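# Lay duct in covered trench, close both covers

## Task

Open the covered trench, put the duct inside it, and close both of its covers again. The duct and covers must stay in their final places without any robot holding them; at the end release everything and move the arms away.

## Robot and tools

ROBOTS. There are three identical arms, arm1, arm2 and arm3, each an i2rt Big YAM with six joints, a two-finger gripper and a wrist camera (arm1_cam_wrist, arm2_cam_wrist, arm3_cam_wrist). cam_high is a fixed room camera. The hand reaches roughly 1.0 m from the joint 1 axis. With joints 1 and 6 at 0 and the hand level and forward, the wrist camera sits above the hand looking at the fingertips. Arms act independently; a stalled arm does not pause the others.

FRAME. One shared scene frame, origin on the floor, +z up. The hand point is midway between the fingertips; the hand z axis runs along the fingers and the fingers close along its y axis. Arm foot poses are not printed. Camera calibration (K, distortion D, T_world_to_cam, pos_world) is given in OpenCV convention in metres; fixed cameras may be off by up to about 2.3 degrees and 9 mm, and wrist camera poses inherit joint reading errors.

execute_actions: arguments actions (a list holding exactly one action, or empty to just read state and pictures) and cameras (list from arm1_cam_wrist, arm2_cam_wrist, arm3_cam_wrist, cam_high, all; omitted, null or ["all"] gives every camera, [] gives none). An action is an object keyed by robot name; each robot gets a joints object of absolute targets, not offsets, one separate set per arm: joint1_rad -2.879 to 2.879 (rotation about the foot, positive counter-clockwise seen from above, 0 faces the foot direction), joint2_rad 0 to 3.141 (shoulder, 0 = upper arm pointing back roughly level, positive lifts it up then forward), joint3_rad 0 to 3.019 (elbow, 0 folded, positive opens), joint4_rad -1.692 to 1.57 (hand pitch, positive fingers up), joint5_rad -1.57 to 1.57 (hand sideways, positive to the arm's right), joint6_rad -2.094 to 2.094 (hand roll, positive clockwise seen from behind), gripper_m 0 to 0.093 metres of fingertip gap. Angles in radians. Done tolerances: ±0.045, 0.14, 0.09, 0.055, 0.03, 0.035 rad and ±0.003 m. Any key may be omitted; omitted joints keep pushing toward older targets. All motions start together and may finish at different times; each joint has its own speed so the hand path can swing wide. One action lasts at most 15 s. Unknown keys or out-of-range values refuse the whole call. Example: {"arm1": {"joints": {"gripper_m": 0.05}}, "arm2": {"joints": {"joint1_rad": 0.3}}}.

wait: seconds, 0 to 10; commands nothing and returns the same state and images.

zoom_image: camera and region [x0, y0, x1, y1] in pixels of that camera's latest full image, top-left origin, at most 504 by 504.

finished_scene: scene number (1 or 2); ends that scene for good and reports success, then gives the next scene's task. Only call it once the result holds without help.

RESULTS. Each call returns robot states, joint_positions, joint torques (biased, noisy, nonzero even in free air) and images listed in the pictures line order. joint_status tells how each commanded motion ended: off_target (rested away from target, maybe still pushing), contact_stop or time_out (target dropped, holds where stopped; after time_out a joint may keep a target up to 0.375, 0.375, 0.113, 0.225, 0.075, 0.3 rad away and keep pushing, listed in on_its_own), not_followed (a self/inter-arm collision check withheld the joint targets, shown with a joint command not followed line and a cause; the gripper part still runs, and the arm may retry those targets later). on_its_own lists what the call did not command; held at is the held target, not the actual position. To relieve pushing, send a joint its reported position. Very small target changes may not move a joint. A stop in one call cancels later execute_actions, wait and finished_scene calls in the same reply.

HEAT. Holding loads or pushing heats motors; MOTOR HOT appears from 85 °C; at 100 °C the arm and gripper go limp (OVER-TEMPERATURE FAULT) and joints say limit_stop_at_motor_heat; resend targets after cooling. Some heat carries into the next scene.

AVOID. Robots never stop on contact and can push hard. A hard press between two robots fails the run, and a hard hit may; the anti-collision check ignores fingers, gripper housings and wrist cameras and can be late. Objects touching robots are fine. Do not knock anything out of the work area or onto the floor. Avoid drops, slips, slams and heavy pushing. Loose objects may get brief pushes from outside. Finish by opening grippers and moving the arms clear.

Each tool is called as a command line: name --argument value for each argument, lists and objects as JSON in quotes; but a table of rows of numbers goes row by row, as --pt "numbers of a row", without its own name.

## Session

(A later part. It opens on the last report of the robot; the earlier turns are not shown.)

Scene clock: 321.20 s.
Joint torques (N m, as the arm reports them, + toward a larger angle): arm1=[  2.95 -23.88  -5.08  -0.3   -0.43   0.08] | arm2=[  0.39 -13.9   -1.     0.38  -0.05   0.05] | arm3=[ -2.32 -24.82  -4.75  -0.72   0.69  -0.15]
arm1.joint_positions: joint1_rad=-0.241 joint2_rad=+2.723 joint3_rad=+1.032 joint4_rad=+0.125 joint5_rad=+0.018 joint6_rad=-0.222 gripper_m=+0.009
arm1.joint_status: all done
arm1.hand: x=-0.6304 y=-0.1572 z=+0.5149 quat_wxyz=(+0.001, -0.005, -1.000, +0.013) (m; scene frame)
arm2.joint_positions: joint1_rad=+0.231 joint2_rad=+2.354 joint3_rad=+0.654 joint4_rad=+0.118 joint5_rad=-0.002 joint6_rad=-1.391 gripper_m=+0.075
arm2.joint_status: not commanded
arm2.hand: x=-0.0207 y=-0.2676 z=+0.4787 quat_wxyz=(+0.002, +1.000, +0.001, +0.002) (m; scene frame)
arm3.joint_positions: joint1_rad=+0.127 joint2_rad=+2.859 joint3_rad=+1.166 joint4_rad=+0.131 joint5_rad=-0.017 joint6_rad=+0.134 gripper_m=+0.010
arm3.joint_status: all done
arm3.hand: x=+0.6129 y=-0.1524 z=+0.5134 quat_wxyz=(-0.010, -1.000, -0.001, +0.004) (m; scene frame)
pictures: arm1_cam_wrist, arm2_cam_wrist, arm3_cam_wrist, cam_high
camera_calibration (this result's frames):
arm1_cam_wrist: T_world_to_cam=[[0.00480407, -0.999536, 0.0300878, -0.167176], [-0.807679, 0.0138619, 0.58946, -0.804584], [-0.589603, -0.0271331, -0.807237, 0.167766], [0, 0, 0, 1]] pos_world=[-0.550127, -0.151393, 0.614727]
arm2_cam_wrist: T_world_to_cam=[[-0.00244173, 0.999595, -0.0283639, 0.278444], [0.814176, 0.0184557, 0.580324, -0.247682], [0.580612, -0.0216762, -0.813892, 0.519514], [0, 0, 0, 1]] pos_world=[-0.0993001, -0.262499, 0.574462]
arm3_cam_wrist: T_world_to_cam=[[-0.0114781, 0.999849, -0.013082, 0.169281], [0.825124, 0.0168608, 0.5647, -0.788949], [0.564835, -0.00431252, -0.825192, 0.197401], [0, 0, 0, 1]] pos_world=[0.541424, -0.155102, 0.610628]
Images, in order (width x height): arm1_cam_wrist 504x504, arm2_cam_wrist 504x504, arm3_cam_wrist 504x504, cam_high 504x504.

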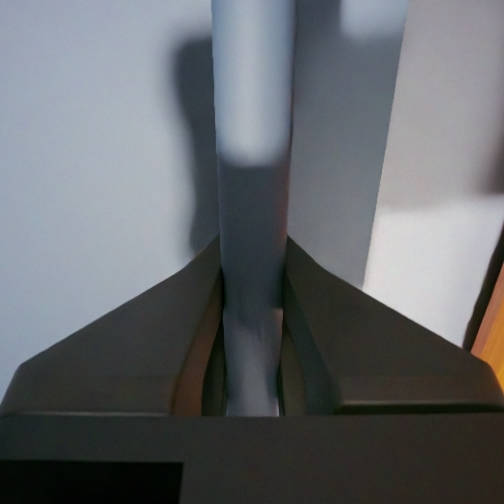

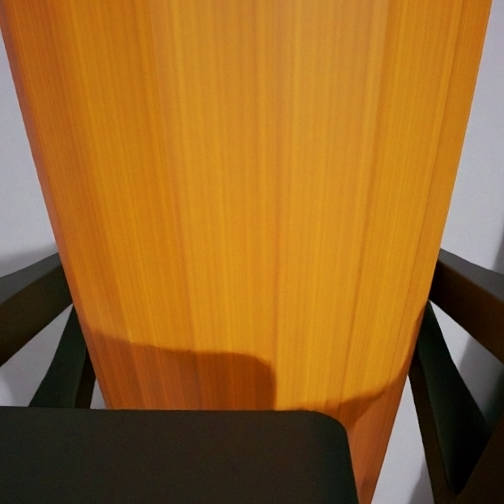

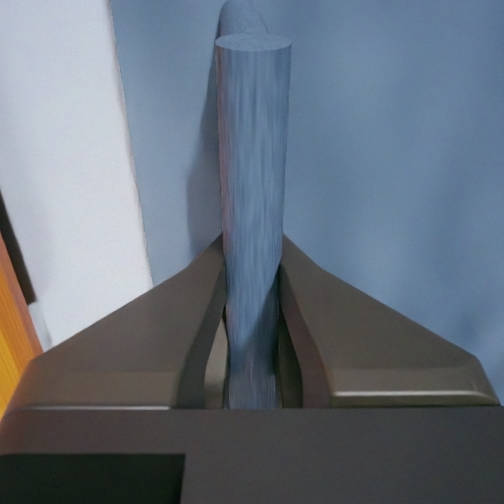

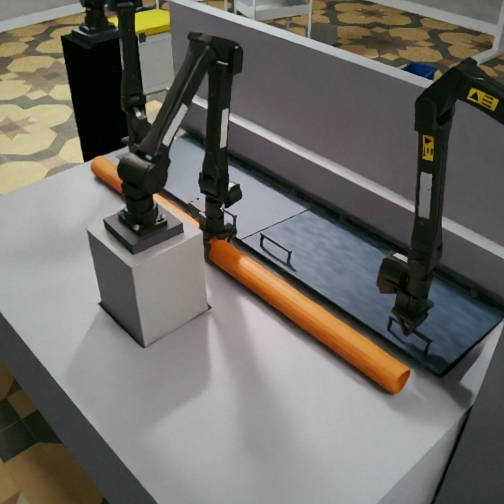

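execute_actions --actions '[{"arm1": {"joints": {"joint1_rad": -0.008, "joint2_rad": 2.327, "joint3_rad": 0.8, "joint4_rad": 0.01, "joint5_rad": 0.0, "joint6_rad": -0.058}}, "arm3": {"joints": {"joint1_rad": -0.101, "joint2_rad": 2.476, "joint3_rad": 0.92, "joint4_rad": 0.04, "joint5_rad": 0.0, "joint6_rad": -0.033}}}]'

Scene clock: 362.53 s.
Joint torques (N m, as the arm reports them, + toward a larger angle): arm1=[  5.02 -20.41  -0.41   0.34  -2.07  -0.01] | arm2=[  0.3  -13.42  -1.04   0.32  -0.05   0.06] | arm3=[ -5.61 -22.41  -0.73   0.13   2.59  -0.07]
arm1.joint_positions: joint1_rad=-0.076 joint2_rad=+2.378 joint3_rad=+0.802 joint4_rad=+0.014 joint5_rad=+0.069 joint6_rad=-0.059 gripper_m=+0.009
arm1.joint_status: joint1_rad time_out (moved +0.166 of +0.233); joint5_rad time_out (moved +0.052 of -0.018); the others done
arm1.on_its_own: joint1_rad reads -0.076 and still pushes toward -0.008 since a time_out; joint5_rad reads +0.069 and still pushes toward +0.000 since a time_out
arm1.hand: x=-0.6295 y=-0.1074 z=+0.6332 quat_wxyz=(-0.002, -0.004, -0.999, +0.039) (m; scene frame)
arm2.joint_positions: joint1_rad=+0.231 joint2_rad=+2.354 joint3_rad=+0.654 joint4_rad=+0.118 joint5_rad=-0.002 joint6_rad=-1.391 gripper_m=+0.075
arm2.joint_status: not commanded
arm2.hand: x=-0.0207 y=-0.2676 z=+0.4787 quat_wxyz=(+0.002, +1.000, +0.001, +0.002) (m; scene frame)
arm3.joint_positions: joint1_rad=-0.037 joint2_rad=+2.531 joint3_rad=+0.921 joint4_rad=+0.046 joint5_rad=-0.064 joint6_rad=-0.025 gripper_m=+0.010
arm3.joint_status: joint1_rad time_out (moved -0.164 of -0.228); joint5_rad time_out (moved -0.046 of +0.017); the others done
arm3.on_its_own: joint1_rad reads -0.037 and still pushes toward -0.101 since a time_out; joint5_rad reads -0.064 and still pushes toward +0.000 since a time_out
arm3.hand: x=+0.6114 y=-0.1012 z=+0.6322 quat_wxyz=(-0.033, -0.999, +0.002, +0.005) (m; scene frame)
pictures: arm1_cam_wrist, arm2_cam_wrist, arm3_cam_wrist, cam_high
camera_calibration (this result's frames):
arm1_cam_wrist: T_world_to_cam=[[0.00711134, -0.996649, 0.0814886, -0.151724], [-0.810108, 0.0420321, 0.584772, -0.869836], [-0.586237, -0.0701731, -0.807095, 0.262504], [0, 0, 0, 1]] pos_world=[-0.549693, -0.0962336, 0.732885]
arm2_cam_wrist: T_world_to_cam=[[-0.00244173, 0.999595, -0.0283639, 0.278444], [0.814176, 0.0184557, 0.580324, -0.247682], [0.580612, -0.0216762, -0.813892, 0.519514], [0, 0, 0, 1]] pos_world=[-0.0993001, -0.262499, 0.574462]
arm3_cam_wrist: T_world_to_cam=[[-0.00619277, 0.998275, -0.0583919, 0.144871], [0.826439, 0.0379847, 0.561743, -0.852419], [0.562992, -0.0447786, -0.825249, 0.293569], [0, 0, 0, 1]] pos_world=[0.540093, -0.0990965, 0.729567]
Images, in order (width x height): arm1_cam_wrist 504x504, arm2_cam_wrist 504x504, arm3_cam_wrist 504x504, cam_high 504x504.

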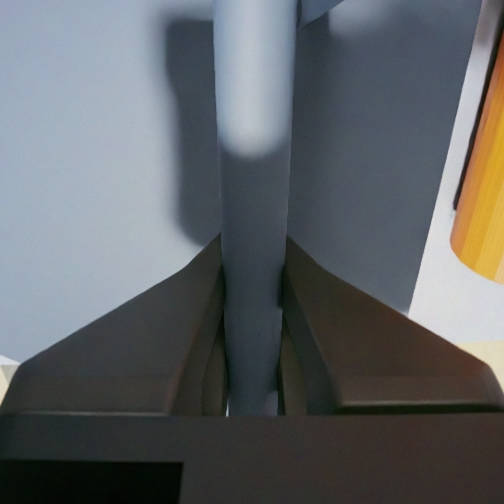

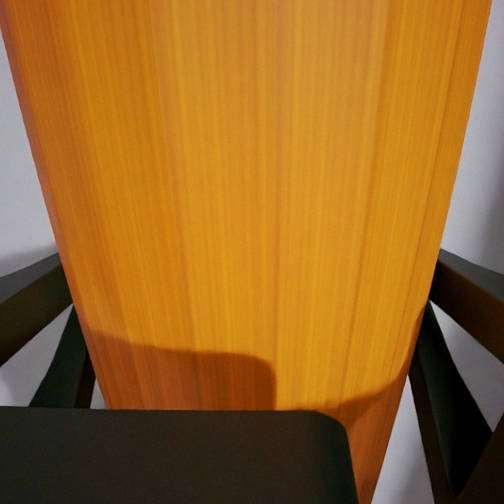

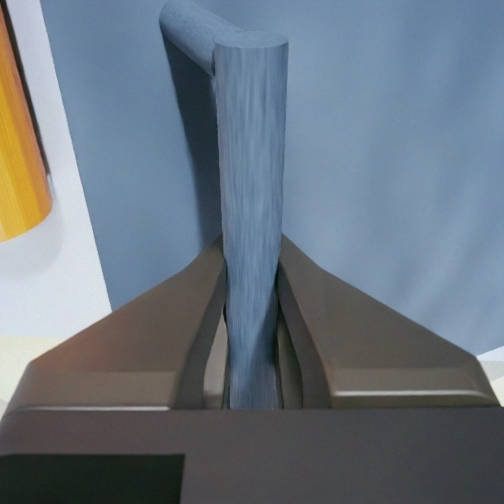

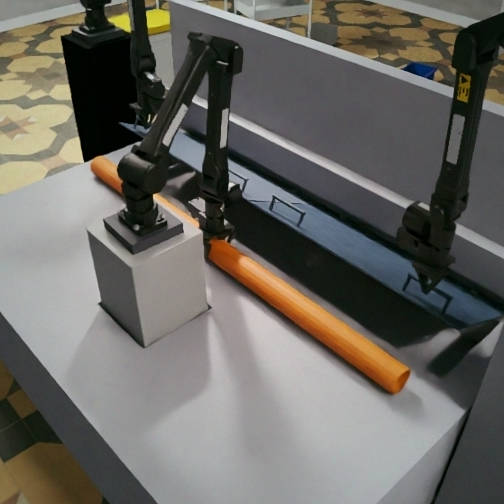

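execute_actions --actions '[{"arm1": {"joints": {"joint1_rad": 0.263, "joint2_rad": 2.006, "joint3_rad": 0.753, "joint4_rad": -0.217, "joint5_rad": 0.0, "joint6_rad": 0.195}}, "arm3": {"joints": {"joint1_rad": -0.354, "joint2_rad": 2.173, "joint3_rad": 0.865, "joint4_rad": -0.143, "joint5_rad": 0.0, "joint6_rad": -0.277}}}]'

Scene clock: 387.83 s.
Joint torques (N m, as the arm reports them, + toward a larger angle): arm1=[  3.54 -18.5    4.42   1.52  -1.63  -0.28] | arm2=[  0.19 -13.75  -0.98   0.37  -0.04   0.05] | arm3=[ -3.56 -21.37   3.78   1.53   2.14   0.12]
arm1.joint_positions: joint1_rad=+0.219 joint2_rad=+2.048 joint3_rad=+0.723 joint4_rad=-0.241 joint5_rad=+0.057 joint6_rad=+0.225 gripper_m=+0.009
arm1.joint_status: joint5_rad time_out (moved -0.013 of -0.069); the others done
arm1.on_its_own: joint5_rad reads +0.057 and still pushes toward +0.000 since a time_out
arm1.hand: x=-0.6269 y=-0.0024 z=+0.7361 quat_wxyz=(-0.008, +0.001, -0.999, +0.031) (m; scene frame)
arm2.joint_positions: joint1_rad=+0.231 joint2_rad=+2.354 joint3_rad=+0.654 joint4_rad=+0.118 joint5_rad=-0.002 joint6_rad=-1.391 gripper_m=+0.075
arm2.joint_status: not commanded
arm2.hand: x=-0.0207 y=-0.2676 z=+0.4787 quat_wxyz=(+0.002, +1.000, +0.001, +0.002) (m; scene frame)
arm3.joint_positions: joint1_rad=-0.313 joint2_rad=+2.225 joint3_rad=+0.827 joint4_rad=-0.167 joint5_rad=-0.054 joint6_rad=-0.290 gripper_m=+0.010
arm3.joint_status: joint5_rad time_out (moved +0.010 of +0.064); the others done
arm3.on_its_own: joint5_rad reads -0.054 and still pushes toward +0.000 since a time_out
arm3.hand: x=+0.6105 y=+0.0028 z=+0.7351 quat_wxyz=(-0.026, -1.000, +0.007, +0.012) (m; scene frame)
pictures: arm1_cam_wrist, arm2_cam_wrist, arm3_cam_wrist, cam_high
camera_calibration (this result's frames):
arm1_cam_wrist: T_world_to_cam=[[0.0171623, -0.997658, 0.0662153, -0.0378702], [-0.817898, 0.0240838, 0.574859, -0.929923], [-0.575107, -0.0640233, -0.815569, 0.367678], [0, 0, 0, 1]] pos_world=[-0.548478, 0.00815458, 0.836949]
arm2_cam_wrist: T_world_to_cam=[[-0.00244173, 0.999595, -0.0283639, 0.278444], [0.814176, 0.0184557, 0.580324, -0.247682], [0.580612, -0.0216762, -0.813892, 0.519514], [0, 0, 0, 1]] pos_world=[-0.0993001, -0.262499, 0.574462]
arm3_cam_wrist: T_world_to_cam=[[0.0036449, 0.999014, -0.0442489, 0.0306798], [0.833759, 0.0213949, 0.551713, -0.9105], [0.552116, -0.0389039, -0.832859, 0.395861], [0, 0, 0, 1]] pos_world=[0.540465, 0.00423101, 0.833389]
Images, in order (width x height): arm1_cam_wrist 504x504, arm2_cam_wrist 504x504, arm3_cam_wrist 504x504, cam_high 504x504.

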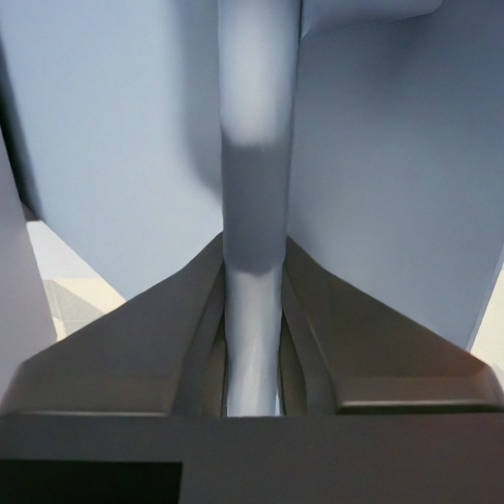

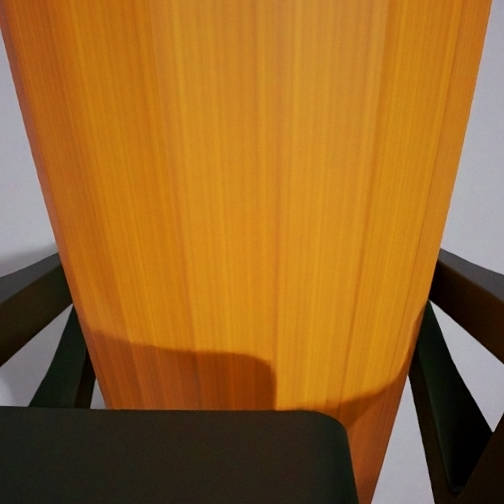

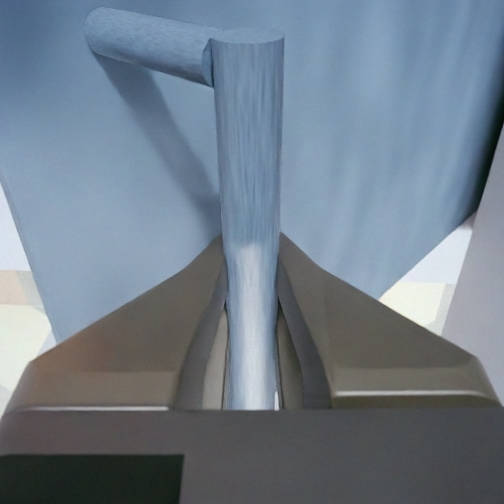

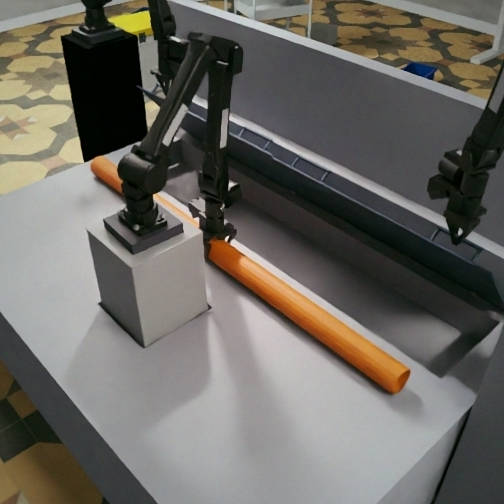

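execute_actions --actions '[]'

Scene clock: 401.33 s.
Joint torques (N m, as the arm reports them, + toward a larger angle): arm1=[  3.49 -18.48   4.47   1.51  -1.65  -0.28] | arm2=[  0.46 -13.79  -1.07   0.49  -0.06   0.07] | arm3=[ -3.53 -21.38   3.8    1.5    2.14   0.13]
arm1.joint_positions: joint1_rad=+0.219 joint2_rad=+2.048 joint3_rad=+0.723 joint4_rad=-0.241 joint5_rad=+0.057 joint6_rad=+0.225 gripper_m=+0.009
arm1.joint_status: joint5_rad time_out (moved -0.013 of -0.069); the others done
arm1.on_its_own: joint5_rad reads +0.057 and still pushes toward +0.000 since a time_out
arm1.hand: x=-0.6269 y=-0.0024 z=+0.7361 quat_wxyz=(-0.008, +0.001, -0.999, +0.031) (m; scene frame)
arm2.joint_positions: joint1_rad=+0.231 joint2_rad=+2.354 joint3_rad=+0.654 joint4_rad=+0.118 joint5_rad=-0.002 joint6_rad=-1.391 gripper_m=+0.075
arm2.joint_status: not commanded
arm2.hand: x=-0.0207 y=-0.2676 z=+0.4787 quat_wxyz=(+0.002, +1.000, +0.001, +0.002) (m; scene frame)
arm3.joint_positions: joint1_rad=-0.313 joint2_rad=+2.225 joint3_rad=+0.827 joint4_rad=-0.167 joint5_rad=-0.054 joint6_rad=-0.290 gripper_m=+0.010
arm3.joint_status: joint5_rad time_out (moved +0.010 of +0.064); the others done
arm3.on_its_own: joint5_rad reads -0.054 and still pushes toward +0.000 since a time_out
arm3.hand: x=+0.6105 y=+0.0028 z=+0.7351 quat_wxyz=(-0.026, -1.000, +0.007, +0.012) (m; scene frame)
pictures: arm1_cam_wrist, arm2_cam_wrist, arm3_cam_wrist, cam_high
camera_calibration (this result's frames):
arm1_cam_wrist: T_world_to_cam=[[0.0171623, -0.997658, 0.0662153, -0.0378702], [-0.817898, 0.0240838, 0.574859, -0.929923], [-0.575107, -0.0640233, -0.815569, 0.367678], [0, 0, 0, 1]] pos_world=[-0.548478, 0.00815458, 0.836949]
arm2_cam_wrist: T_world_to_cam=[[-0.00244173, 0.999595, -0.0283639, 0.278444], [0.814176, 0.0184557, 0.580324, -0.247682], [0.580612, -0.0216762, -0.813892, 0.519514], [0, 0, 0, 1]] pos_world=[-0.0993001, -0.262499, 0.574462]
arm3_cam_wrist: T_world_to_cam=[[0.0036449, 0.999014, -0.0442489, 0.0306798], [0.833759, 0.0213949, 0.551713, -0.9105], [0.552116, -0.0389039, -0.832859, 0.395861], [0, 0, 0, 1]] pos_world=[0.540465, 0.00423101, 0.833389]
Images, in order (width x height): arm1_cam_wrist 504x504, arm2_cam_wrist 504x504, arm3_cam_wrist 504x504, cam_high 504x504.

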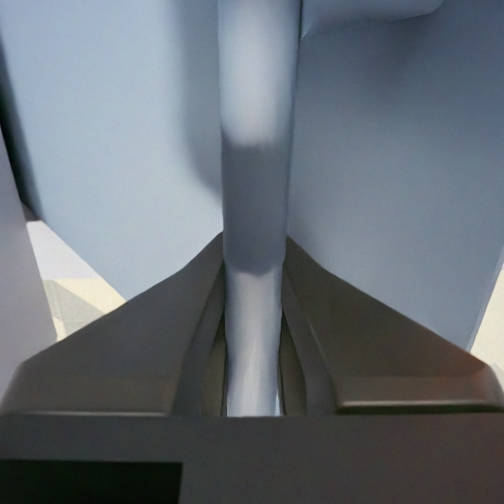

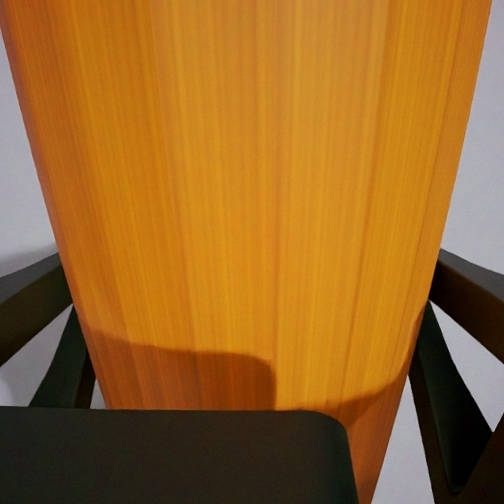

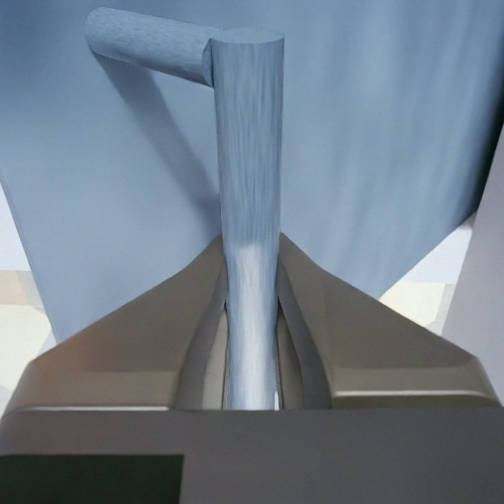

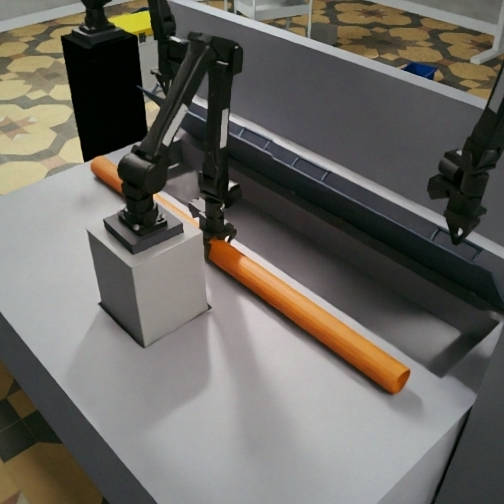

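zoom_image --camera "cam_high" --region '[280, 200, 504, 424]'

zoom_image --camera "cam_high" --region '[130, 70, 330, 270]'

Region (280, 200, 504, 424) of cam_high's 504x504 image, scaled by 2.250, with more detail than that image has.

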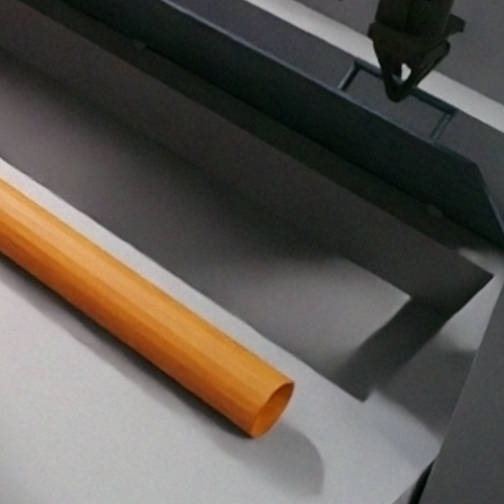

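Region (130, 70, 330, 270) of cam_high's 504x504 image, scaled by 2.520, with more detail than that image has.

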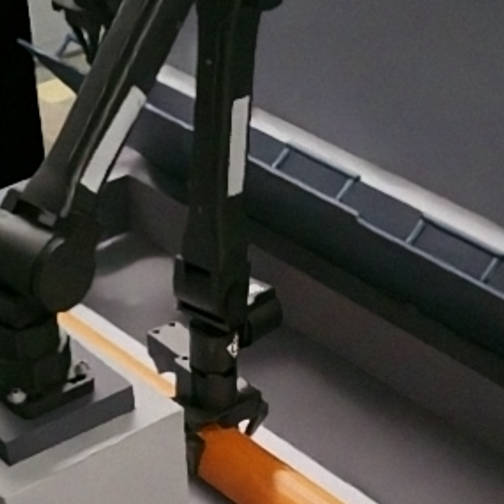

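zoom_image --camera "cam_high" --region '[404, 290, 504, 390]'

Region (404, 290, 504, 390) of cam_high's 504x504 image, scaled by 5.040, with more detail than that image has.

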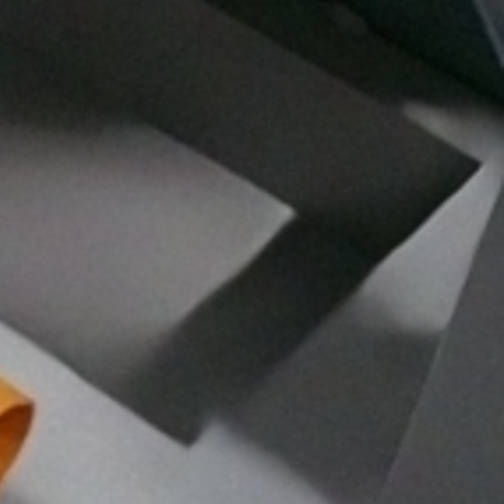

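execute_actions --actions '[{"arm1":{"joints":{"joint1_rad":0.315,"joint2_rad":1.955,"joint3_rad":0.76,"joint4_rad":-0.275,"joint6_rad":0.265}},"arm2":{"joints":{"joint2_rad":2.10,"joint4_rad":-0.12}},"arm3":{"joints":{"joint1_rad":-0.402,"joint2_rad":2.13,"joint3_rad":0.87,"joint4_rad":-0.19,"joint6_rad":-0.33}}}]'

Scene clock: 452.50 s.
Joint torques (N m, as the arm reports them, + toward a larger angle): arm1=[  4.17 -20.57   5.34   0.15  -1.52  -0.08] | arm2=[  0.32 -16.69   0.61  -0.55  -0.15   0.05] | arm3=[ -5.6  -23.79   4.07   0.51   2.13  -0.05]
arm1.joint_positions: joint1_rad=+0.260 joint2_rad=+2.019 joint3_rad=+0.723 joint4_rad=-0.267 joint5_rad=+0.053 joint6_rad=+0.274 gripper_m=+0.009
arm1.joint_status: joint1_rad time_out (moved +0.042 of +0.096); the others done
arm1.on_its_own: joint1_rad reads +0.260 and still pushes toward +0.315 since a time_out; joint5_rad reads +0.053 and still pushes toward +0.000 since a time_out
arm1.hand: x=-0.6279 y=+0.0132 z=+0.7454 quat_wxyz=(-0.010, -0.002, -1.000, +0.028) (m; scene frame)
arm2.joint_positions: joint1_rad=+0.231 joint2_rad=+2.151 joint3_rad=+0.652 joint4_rad=-0.102 joint5_rad=+0.000 joint6_rad=-1.391 gripper_m=+0.075
arm2.joint_status: all done
arm2.hand: x=-0.0244 y=-0.2475 z=+0.5357 quat_wxyz=(+0.012, +1.000, +0.001, +0.004) (m; scene frame)
arm3.joint_positions: joint1_rad=-0.339 joint2_rad=+2.207 joint3_rad=+0.831 joint4_rad=-0.194 joint5_rad=-0.053 joint6_rad=-0.324 gripper_m=+0.010
arm3.joint_status: joint1_rad time_out (moved -0.026 of -0.089); the others done
arm3.on_its_own: joint1_rad reads -0.339 and still pushes toward -0.402 since a time_out; joint5_rad reads -0.053 and still pushes toward +0.000 since a time_out
arm3.hand: x=+0.6114 y=+0.0128 z=+0.7416 quat_wxyz=(-0.026, -1.000, +0.003, +0.010) (m; scene frame)
pictures: arm1_cam_wrist, arm2_cam_wrist, arm3_cam_wrist, cam_high
camera_calibration (this result's frames):
arm1_cam_wrist: T_world_to_cam=[[0.0105474, -0.998082, 0.0610022, -0.0232131], [-0.820136, 0.0262668, 0.571565, -0.935477], [-0.572071, -0.0560586, -0.818286, 0.379557], [0, 0, 0, 1]] pos_world=[-0.54984, 0.0226809, 0.846689]
arm2_cam_wrist: T_world_to_cam=[[-0.00218574, 0.998882, -0.0472166, 0.269869], [0.811248, 0.0293788, 0.583963, -0.277479], [0.584698, -0.0370279, -0.810406, 0.563005], [0, 0, 0, 1]] pos_world=[-0.103494, -0.240568, 0.631042]
arm3_cam_wrist: T_world_to_cam=[[-0.00379617, 0.998991, -0.0447442, 0.025855], [0.831831, 0.0279887, 0.554323, -0.915849], [0.555016, -0.0351153, -0.831098, 0.398091], [0, 0, 0, 1]] pos_world=[0.540983, 0.0137836, 0.839685]
Images, in order (width x height): arm1_cam_wrist 504x504, arm2_cam_wrist 504x504, arm3_cam_wrist 504x504, cam_high 504x504.

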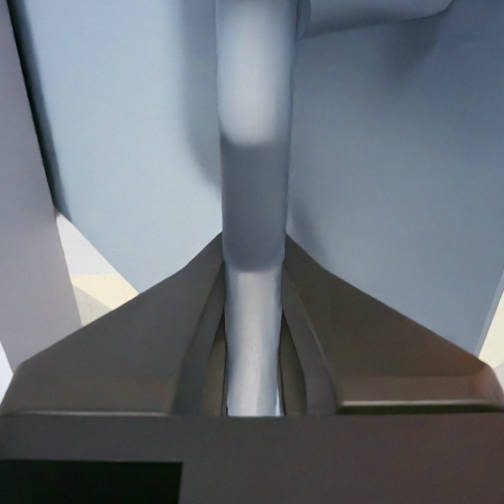

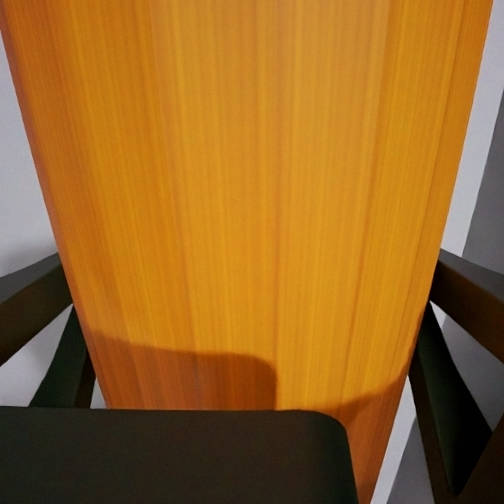

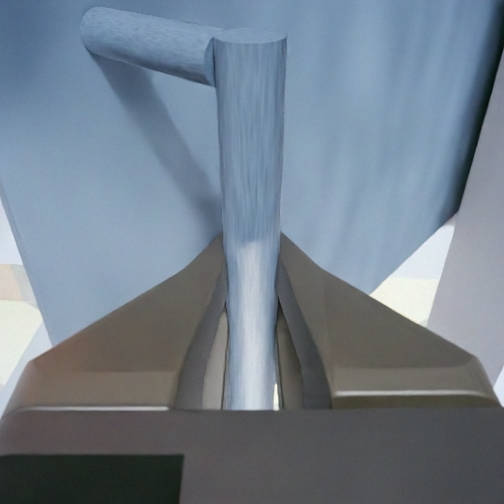

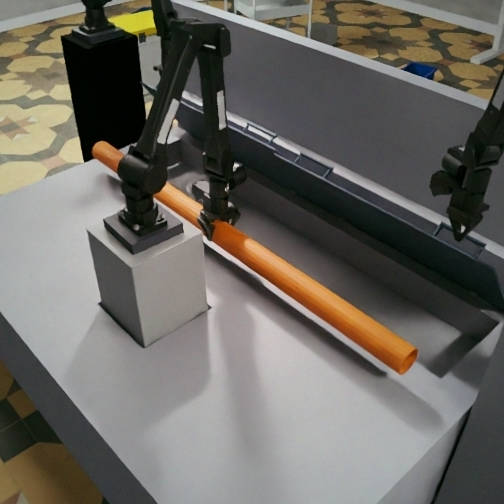

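execute_actions --actions '[{"arm1":{"joints":{"joint1_rad":0.30,"joint2_rad":1.975,"joint3_rad":0.75}},"arm2":{"joints":{"joint1_rad":0.106,"joint2_rad":2.185,"joint3_rad":0.949,"joint4_rad":0.082,"joint6_rad":-1.515}},"arm3":{"joints":{"joint1_rad":-0.385,"joint2_rad":2.155,"joint3_rad":0.86}}}]'

Scene clock: 466.30 s.
Joint torques (N m, as the arm reports them, + toward a larger angle): arm1=[  3.33 -18.54   4.49   0.15  -1.52  -0.08] | arm2=[  1.58 -22.74   3.7    1.16  -0.1    0.02] | arm3=[ -3.25 -20.59   3.39   0.81   1.71   0.  ]
arm1.joint_positions: joint1_rad=+0.260 joint2_rad=+2.019 joint3_rad=+0.723 joint4_rad=-0.267 joint5_rad=+0.053 joint6_rad=+0.274 gripper_m=+0.009
arm1.joint_status: all done
arm1.on_its_own: joint5_rad reads +0.053 and still pushes toward +0.000 since a time_out
arm1.hand: x=-0.6279 y=+0.0132 z=+0.7454 quat_wxyz=(-0.010, -0.002, -1.000, +0.028) (m; scene frame)
arm2.joint_positions: joint1_rad=+0.098 joint2_rad=+2.257 joint3_rad=+0.923 joint4_rad=+0.068 joint5_rad=+0.001 joint6_rad=-1.509 gripper_m=+0.075
arm2.joint_status: all done
arm2.hand: x=+0.0075 y=-0.0713 z=+0.5282 quat_wxyz=(-0.155, +0.988, -0.006, -0.007) (m; scene frame)
arm3.joint_positions: joint1_rad=-0.348 joint2_rad=+2.198 joint3_rad=+0.831 joint4_rad=-0.200 joint5_rad=-0.043 joint6_rad=-0.331 gripper_m=+0.010
arm3.joint_status: all done
arm3.on_its_own: joint5_rad reads -0.043 and still pushes toward +0.000 since a time_out
arm3.hand: x=+0.6115 y=+0.0180 z=+0.7445 quat_wxyz=(-0.021, -1.000, +0.004, +0.010) (m; scene frame)
pictures: arm1_cam_wrist, arm2_cam_wrist, arm3_cam_wrist, cam_high
camera_calibration (this result's frames):
arm1_cam_wrist: T_world_to_cam=[[0.0105474, -0.998082, 0.0610022, -0.0232131], [-0.820136, 0.0262668, 0.571565, -0.935477], [-0.572071, -0.0560586, -0.818286, 0.379557], [0, 0, 0, 1]] pos_world=[-0.54984, 0.0226809, 0.846689]
arm2_cam_wrist: T_world_to_cam=[[0.0133067, 0.958974, 0.283181, -0.083821], [0.822868, -0.1714, 0.541766, -0.296271], [0.568077, 0.225812, -0.79139, 0.553547], [0, 0, 0, 1]] pos_world=[-0.0695502, -0.0953959, 0.622317]
arm3_cam_wrist: T_world_to_cam=[[-0.00180935, 0.999403, -0.0345156, 0.011911], [0.831443, 0.0206806, 0.555224, -0.918048], [0.555607, -0.0276932, -0.830984, 0.399983], [0, 0, 0, 1]] pos_world=[0.541093, 0.0181587, 0.842513]
Images, in order (width x height): arm1_cam_wrist 504x504, arm2_cam_wrist 504x504, arm3_cam_wrist 504x504, cam_high 504x504.

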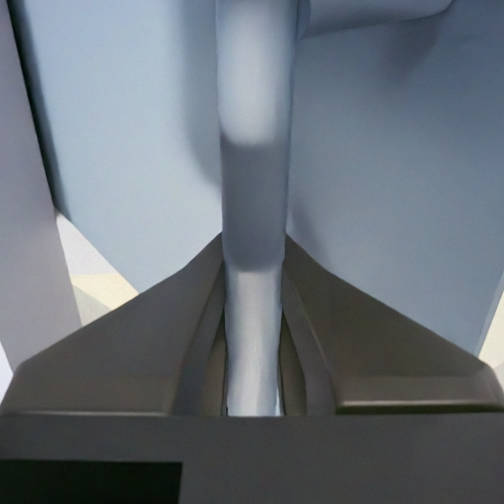

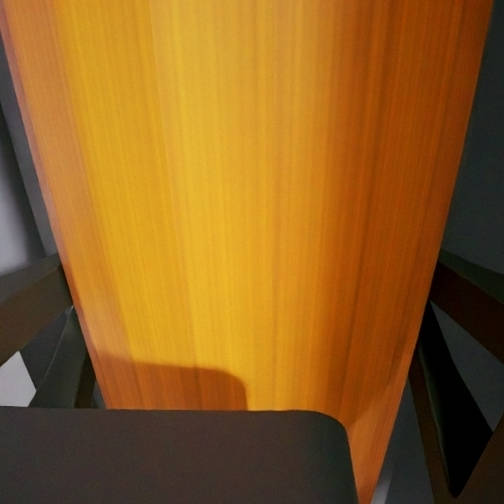

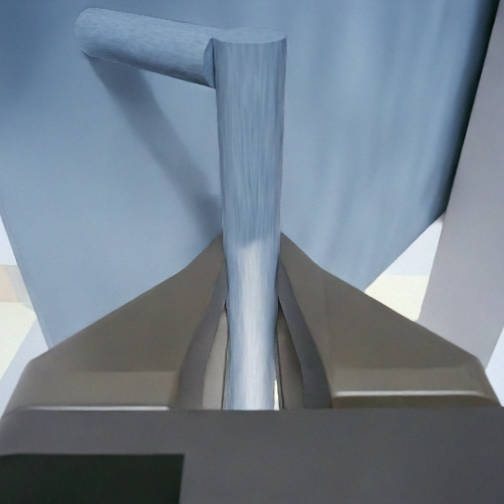

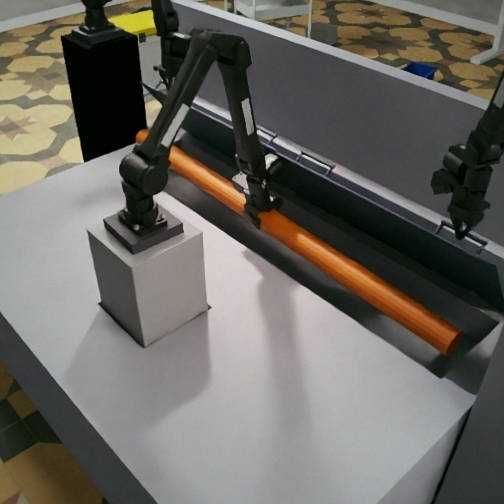

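zoom_image --camera "cam_high" --region '[380, 270, 504, 394]'

zoom_image --camera "cam_high" --region '[110, 80, 280, 250]'

Region (380, 270, 504, 394) of cam_high's 504x504 image, scaled by 4.065, with more detail than that image has.

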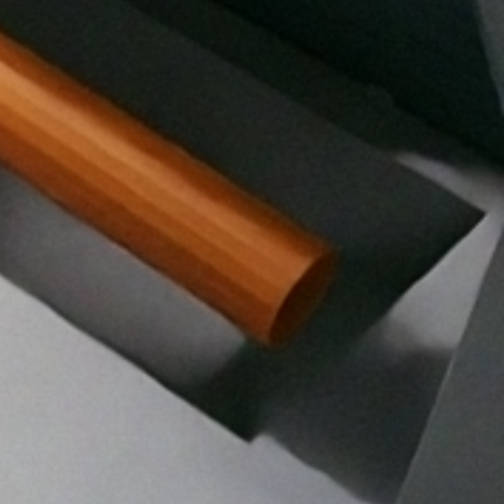

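Region (110, 80, 280, 250) of cam_high's 504x504 image, scaled by 2.965, with more detail than that image has.

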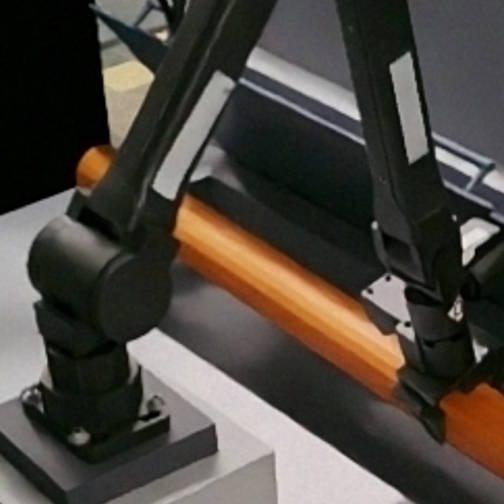

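execute_actions --actions '[{"arm2":{"joints":{"joint1_rad":0.122,"joint2_rad":2.322,"joint3_rad":1.051,"joint6_rad":-1.495}}}]' --cameras '["cam_high"]'

Scene clock: 492.90 s.
Joint torques (N m, as the arm reports them, + toward a larger angle): arm1=[  3.28 -18.58   4.46   0.15  -1.52  -0.09] | arm2=[  0.79 -22.35   3.7    0.82  -0.16   0.13] | arm3=[ -3.32 -20.64   3.38   0.82   1.72   0.02]
arm1.joint_positions: joint1_rad=+0.260 joint2_rad=+2.019 joint3_rad=+0.723 joint4_rad=-0.267 joint5_rad=+0.053 joint6_rad=+0.274 gripper_m=+0.009
arm1.joint_status: not commanded
arm1.on_its_own: joint5_rad reads +0.053 and still pushes toward +0.000 since a time_out
arm1.hand: x=-0.6279 y=+0.0132 z=+0.7454 quat_wxyz=(-0.010, -0.002, -1.000, +0.028) (m; scene frame)
arm2.joint_positions: joint1_rad=+0.118 joint2_rad=+2.389 joint3_rad=+1.022 joint4_rad=+0.068 joint5_rad=+0.001 joint6_rad=-1.499 gripper_m=+0.075
arm2.joint_status: all done
arm2.hand: x=-0.0025 y=-0.0613 z=+0.4825 quat_wxyz=(-0.139, +0.990, -0.001, -0.008) (m; scene frame)
arm3.joint_positions: joint1_rad=-0.348 joint2_rad=+2.198 joint3_rad=+0.831 joint4_rad=-0.200 joint5_rad=-0.043 joint6_rad=-0.331 gripper_m=+0.010
arm3.joint_status: not commanded
arm3.on_its_own: joint5_rad reads -0.043 and still pushes toward +0.000 since a time_out
arm3.hand: x=+0.6115 y=+0.0180 z=+0.7445 quat_wxyz=(-0.021, -1.000, +0.004, +0.010) (m; scene frame)
pictures: cam_high
Images, in order (width x height): cam_high 504x504.

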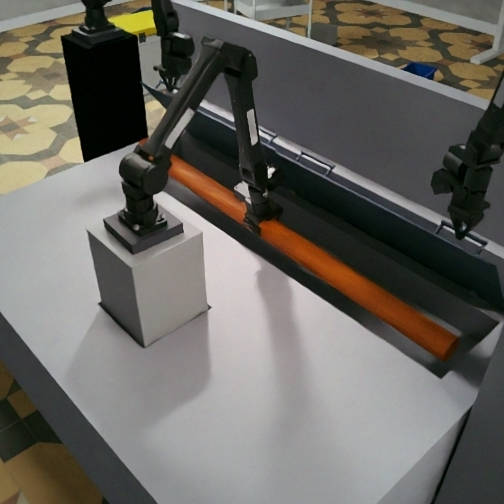

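execute_actions --actions '[{"arm2":{"joints":{"joint2_rad":2.475,"joint3_rad":1.176,"joint4_rad":0.045}}}]' --cameras '["cam_high","arm2_cam_wrist"]'

Scene clock: 495.27 s.
Joint torques (N m, as the arm reports them, + toward a larger angle): arm1=[  3.18 -18.61   4.46   0.14  -1.51  -0.09] | arm2=[  0.98 -23.91   3.08   0.53  -0.18   0.1 ] | arm3=[ -3.35 -20.75   3.4    0.82   1.72   0.01]
arm1.joint_positions: joint1_rad=+0.260 joint2_rad=+2.019 joint3_rad=+0.723 joint4_rad=-0.267 joint5_rad=+0.053 joint6_rad=+0.274 gripper_m=+0.009
arm1.joint_status: not commanded
arm1.on_its_own: joint5_rad reads +0.053 and still pushes toward +0.000 since a time_out
arm1.hand: x=-0.6279 y=+0.0132 z=+0.7454 quat_wxyz=(-0.010, -0.002, -1.000, +0.028) (m; scene frame)
arm2.joint_positions: joint1_rad=+0.118 joint2_rad=+2.544 joint3_rad=+1.151 joint4_rad=+0.038 joint5_rad=+0.001 joint6_rad=-1.499 gripper_m=+0.075
arm2.joint_status: all done
arm2.hand: x=-0.0027 y=-0.0557 z=+0.4250 quat_wxyz=(-0.111, +0.994, -0.001, -0.006) (m; scene frame)
arm3.joint_positions: joint1_rad=-0.348 joint2_rad=+2.198 joint3_rad=+0.831 joint4_rad=-0.200 joint5_rad=-0.043 joint6_rad=-0.331 gripper_m=+0.010
arm3.joint_status: not commanded
arm3.on_its_own: joint5_rad reads -0.043 and still pushes toward +0.000 since a time_out
arm3.hand: x=+0.6115 y=+0.0180 z=+0.7445 quat_wxyz=(-0.021, -1.000, +0.004, +0.010) (m; scene frame)
pictures: arm2_cam_wrist, cam_high
camera_calibration (this result's frames):
arm2_cam_wrist: T_world_to_cam=[[0.00300454, 0.980412, 0.196936, -0.0316036], [0.822732, -0.114367, 0.556806, -0.232517], [0.568422, 0.160353, -0.806959, 0.477113], [0, 0, 0, 1]] pos_world=[-0.079808, -0.072114, 0.520701]
Images, in order (width x height): arm2_cam_wrist 504x504, cam_high 504x504.

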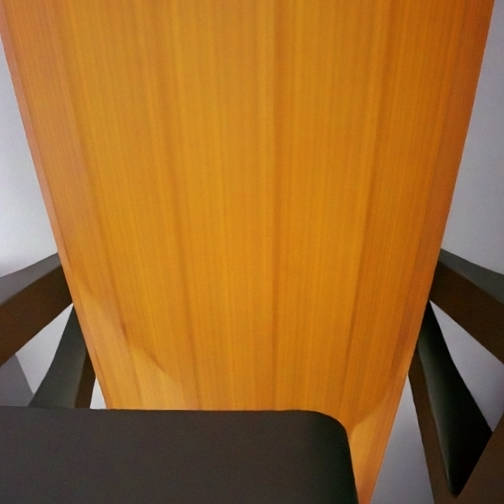

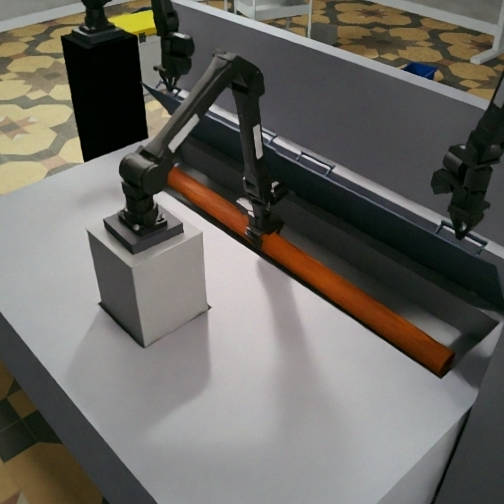

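execute_actions --actions '[{"arm2":{"joints":{"joint2_rad":2.569,"joint3_rad":1.255}}}]' --cameras '["cam_high","arm2_cam_wrist"]'

Scene clock: 498.30 s.
Joint torques (N m, as the arm reports them, + toward a larger angle): arm1=[  3.21 -18.36   4.48   0.19  -1.51  -0.09] | arm2=[  1.16 -23.22   2.98   0.69  -0.13   0.11] | arm3=[ -3.18 -20.76   3.4    0.81   1.72   0.01]
arm1.joint_positions: joint1_rad=+0.260 joint2_rad=+2.019 joint3_rad=+0.723 joint4_rad=-0.267 joint5_rad=+0.053 joint6_rad=+0.274 gripper_m=+0.009
arm1.joint_status: not commanded
arm1.on_its_own: joint5_rad reads +0.053 and still pushes toward +0.000 since a time_out
arm1.hand: x=-0.6279 y=+0.0132 z=+0.7454 quat_wxyz=(-0.010, -0.002, -1.000, +0.028) (m; scene frame)
arm2.joint_positions: joint1_rad=+0.118 joint2_rad=+2.631 joint3_rad=+1.234 joint4_rad=+0.038 joint5_rad=+0.001 joint6_rad=-1.499 gripper_m=+0.075
arm2.joint_status: all done
arm2.hand: x=-0.0033 y=-0.0456 z=+0.3935 quat_wxyz=(-0.109, +0.994, -0.001, -0.006) (m; scene frame)
arm3.joint_positions: joint1_rad=-0.348 joint2_rad=+2.198 joint3_rad=+0.831 joint4_rad=-0.200 joint5_rad=-0.043 joint6_rad=-0.331 gripper_m=+0.010
arm3.joint_status: not commanded
arm3.on_its_own: joint5_rad reads -0.043 and still pushes toward +0.000 since a time_out
arm3.hand: x=+0.6115 y=+0.0180 z=+0.7445 quat_wxyz=(-0.021, -1.000, +0.004, +0.010) (m; scene frame)
pictures: arm2_cam_wrist, cam_high
camera_calibration (this result's frames):
arm2_cam_wrist: T_world_to_cam=[[0.00296711, 0.981154, 0.193204, -0.0338237], [0.822582, -0.112259, 0.557456, -0.213496], [0.568639, 0.157272, -0.807413, 0.450439], [0, 0, 0, 1]] pos_world=[-0.080419, -0.0616223, 0.48924]
Images, in order (width x height): arm2_cam_wrist 504x504, cam_high 504x504.

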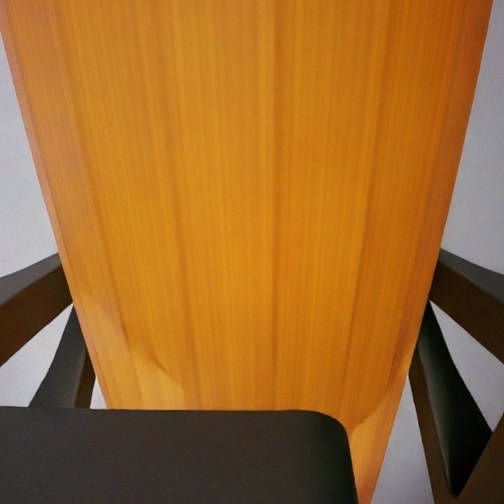

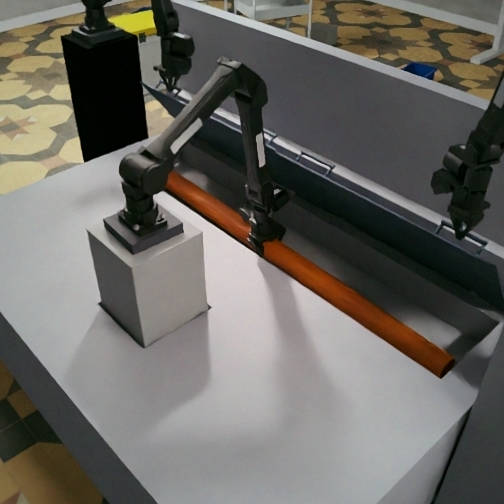

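execute_actions --actions '[{"arm2":{"joints":{"joint2_rad":2.612,"joint3_rad":1.268}}}]' --cameras '["cam_high","arm2_cam_wrist"]'

Scene clock: 501.57 s.
Joint torques (N m, as the arm reports them, + toward a larger angle): arm1=[  3.29 -18.65   4.5    0.16  -1.52  -0.1 ] | arm2=[  1.48 -23.62   3.08   0.57  -0.27   0.09] | arm3=[ -3.29 -20.63   3.41   0.84   1.71   0.01]
arm1.joint_positions: joint1_rad=+0.260 joint2_rad=+2.019 joint3_rad=+0.723 joint4_rad=-0.267 joint5_rad=+0.053 joint6_rad=+0.274 gripper_m=+0.009
arm1.joint_status: not commanded
arm1.on_its_own: joint5_rad reads +0.053 and still pushes toward +0.000 since a time_out
arm1.hand: x=-0.6279 y=+0.0132 z=+0.7454 quat_wxyz=(-0.010, -0.002, -1.000, +0.028) (m; scene frame)
arm2.joint_positions: joint1_rad=+0.118 joint2_rad=+2.671 joint3_rad=+1.242 joint4_rad=+0.038 joint5_rad=+0.003 joint6_rad=-1.500 gripper_m=+0.075
arm2.joint_status: all done
arm2.hand: x=-0.0018 y=-0.0606 z=+0.3754 quat_wxyz=(-0.093, +0.996, +0.000, -0.003) (m; scene frame)
arm3.joint_positions: joint1_rad=-0.348 joint2_rad=+2.198 joint3_rad=+0.831 joint4_rad=-0.200 joint5_rad=-0.043 joint6_rad=-0.331 gripper_m=+0.010
arm3.joint_status: not commanded
arm3.on_its_own: joint5_rad reads -0.043 and still pushes toward +0.000 since a time_out
arm3.hand: x=+0.6115 y=+0.0180 z=+0.7445 quat_wxyz=(-0.021, -1.000, +0.004, +0.010) (m; scene frame)
pictures: arm2_cam_wrist, cam_high
camera_calibration (this result's frames):
arm2_cam_wrist: T_world_to_cam=[[0.00122249, 0.986802, 0.161926, -0.00360338], [0.819997, -0.0936704, 0.564651, -0.207919], [0.572366, 0.132089, -0.80929, 0.436529], [0, 0, 0, 1]] pos_world=[-0.0793572, -0.0735806, 0.471263]
Images, in order (width x height): arm2_cam_wrist 504x504, cam_high 504x504.

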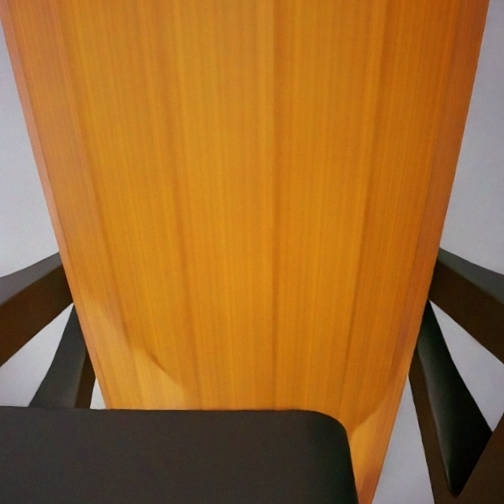

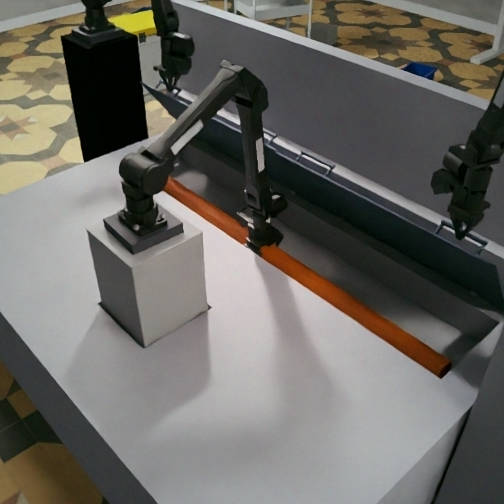

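zoom_image --camera "cam_high" --region '[390, 290, 504, 404]'

Region (390, 290, 504, 404) of cam_high's 504x504 image, scaled by 4.421, with more detail than that image has.

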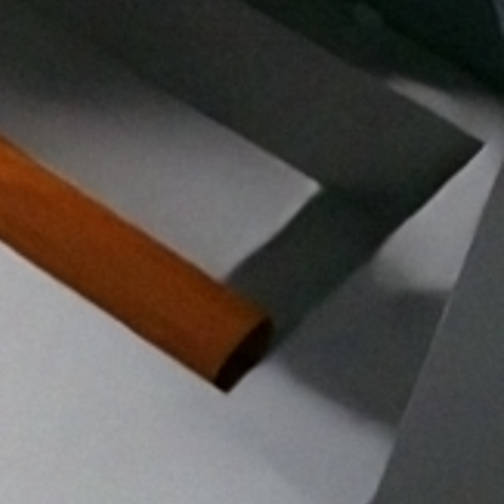

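execute_actions --actions '[{"arm2":{"joints":{"joint2_rad":2.642,"joint3_rad":1.293}}}]' --cameras '["cam_high","arm2_cam_wrist"]'

Scene clock: 505.00 s.
Joint torques (N m, as the arm reports them, + toward a larger angle): arm1=[  3.19 -18.64   4.48   0.17  -1.52  -0.08] | arm2=[  1.02 -21.18   3.79   0.62  -0.27   0.12] | arm3=[ -3.42 -20.65   3.42   0.81   1.72   0.01]
arm1.joint_positions: joint1_rad=+0.260 joint2_rad=+2.019 joint3_rad=+0.723 joint4_rad=-0.267 joint5_rad=+0.053 joint6_rad=+0.274 gripper_m=+0.009
arm1.joint_status: not commanded
arm1.on_its_own: joint5_rad reads +0.053 and still pushes toward +0.000 since a time_out
arm1.hand: x=-0.6279 y=+0.0132 z=+0.7454 quat_wxyz=(-0.010, -0.002, -1.000, +0.028) (m; scene frame)
arm2.joint_positions: joint1_rad=+0.118 joint2_rad=+2.675 joint3_rad=+1.255 joint4_rad=+0.038 joint5_rad=+0.003 joint6_rad=-1.500 gripper_m=+0.075
arm2.joint_status: all done
arm2.hand: x=-0.0022 y=-0.0542 z=+0.3750 quat_wxyz=(-0.098, +0.995, -0.001, -0.004) (m; scene frame)
arm3.joint_positions: joint1_rad=-0.348 joint2_rad=+2.198 joint3_rad=+0.831 joint4_rad=-0.200 joint5_rad=-0.043 joint6_rad=-0.331 gripper_m=+0.010
arm3.joint_status: not commanded
arm3.on_its_own: joint5_rad reads -0.043 and still pushes toward +0.000 since a time_out
arm3.hand: x=+0.6115 y=+0.0180 z=+0.7445 quat_wxyz=(-0.021, -1.000, +0.004, +0.010) (m; scene frame)
pictures: arm2_cam_wrist, cam_high
camera_calibration (this result's frames):
arm2_cam_wrist: T_world_to_cam=[[0.00167834, 0.985217, 0.171303, -0.0133735], [0.82038, -0.0993108, 0.563129, -0.206473], [0.571816, 0.139589, -0.808419, 0.435698], [0, 0, 0, 1]] pos_world=[-0.0797304, -0.0681476, 0.470788]
Images, in order (width x height): arm2_cam_wrist 504x504, cam_high 504x504.

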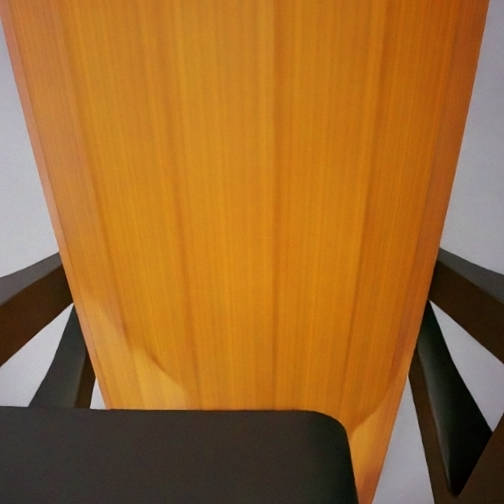

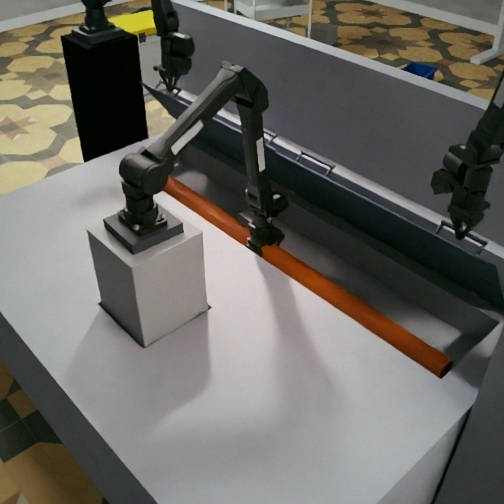

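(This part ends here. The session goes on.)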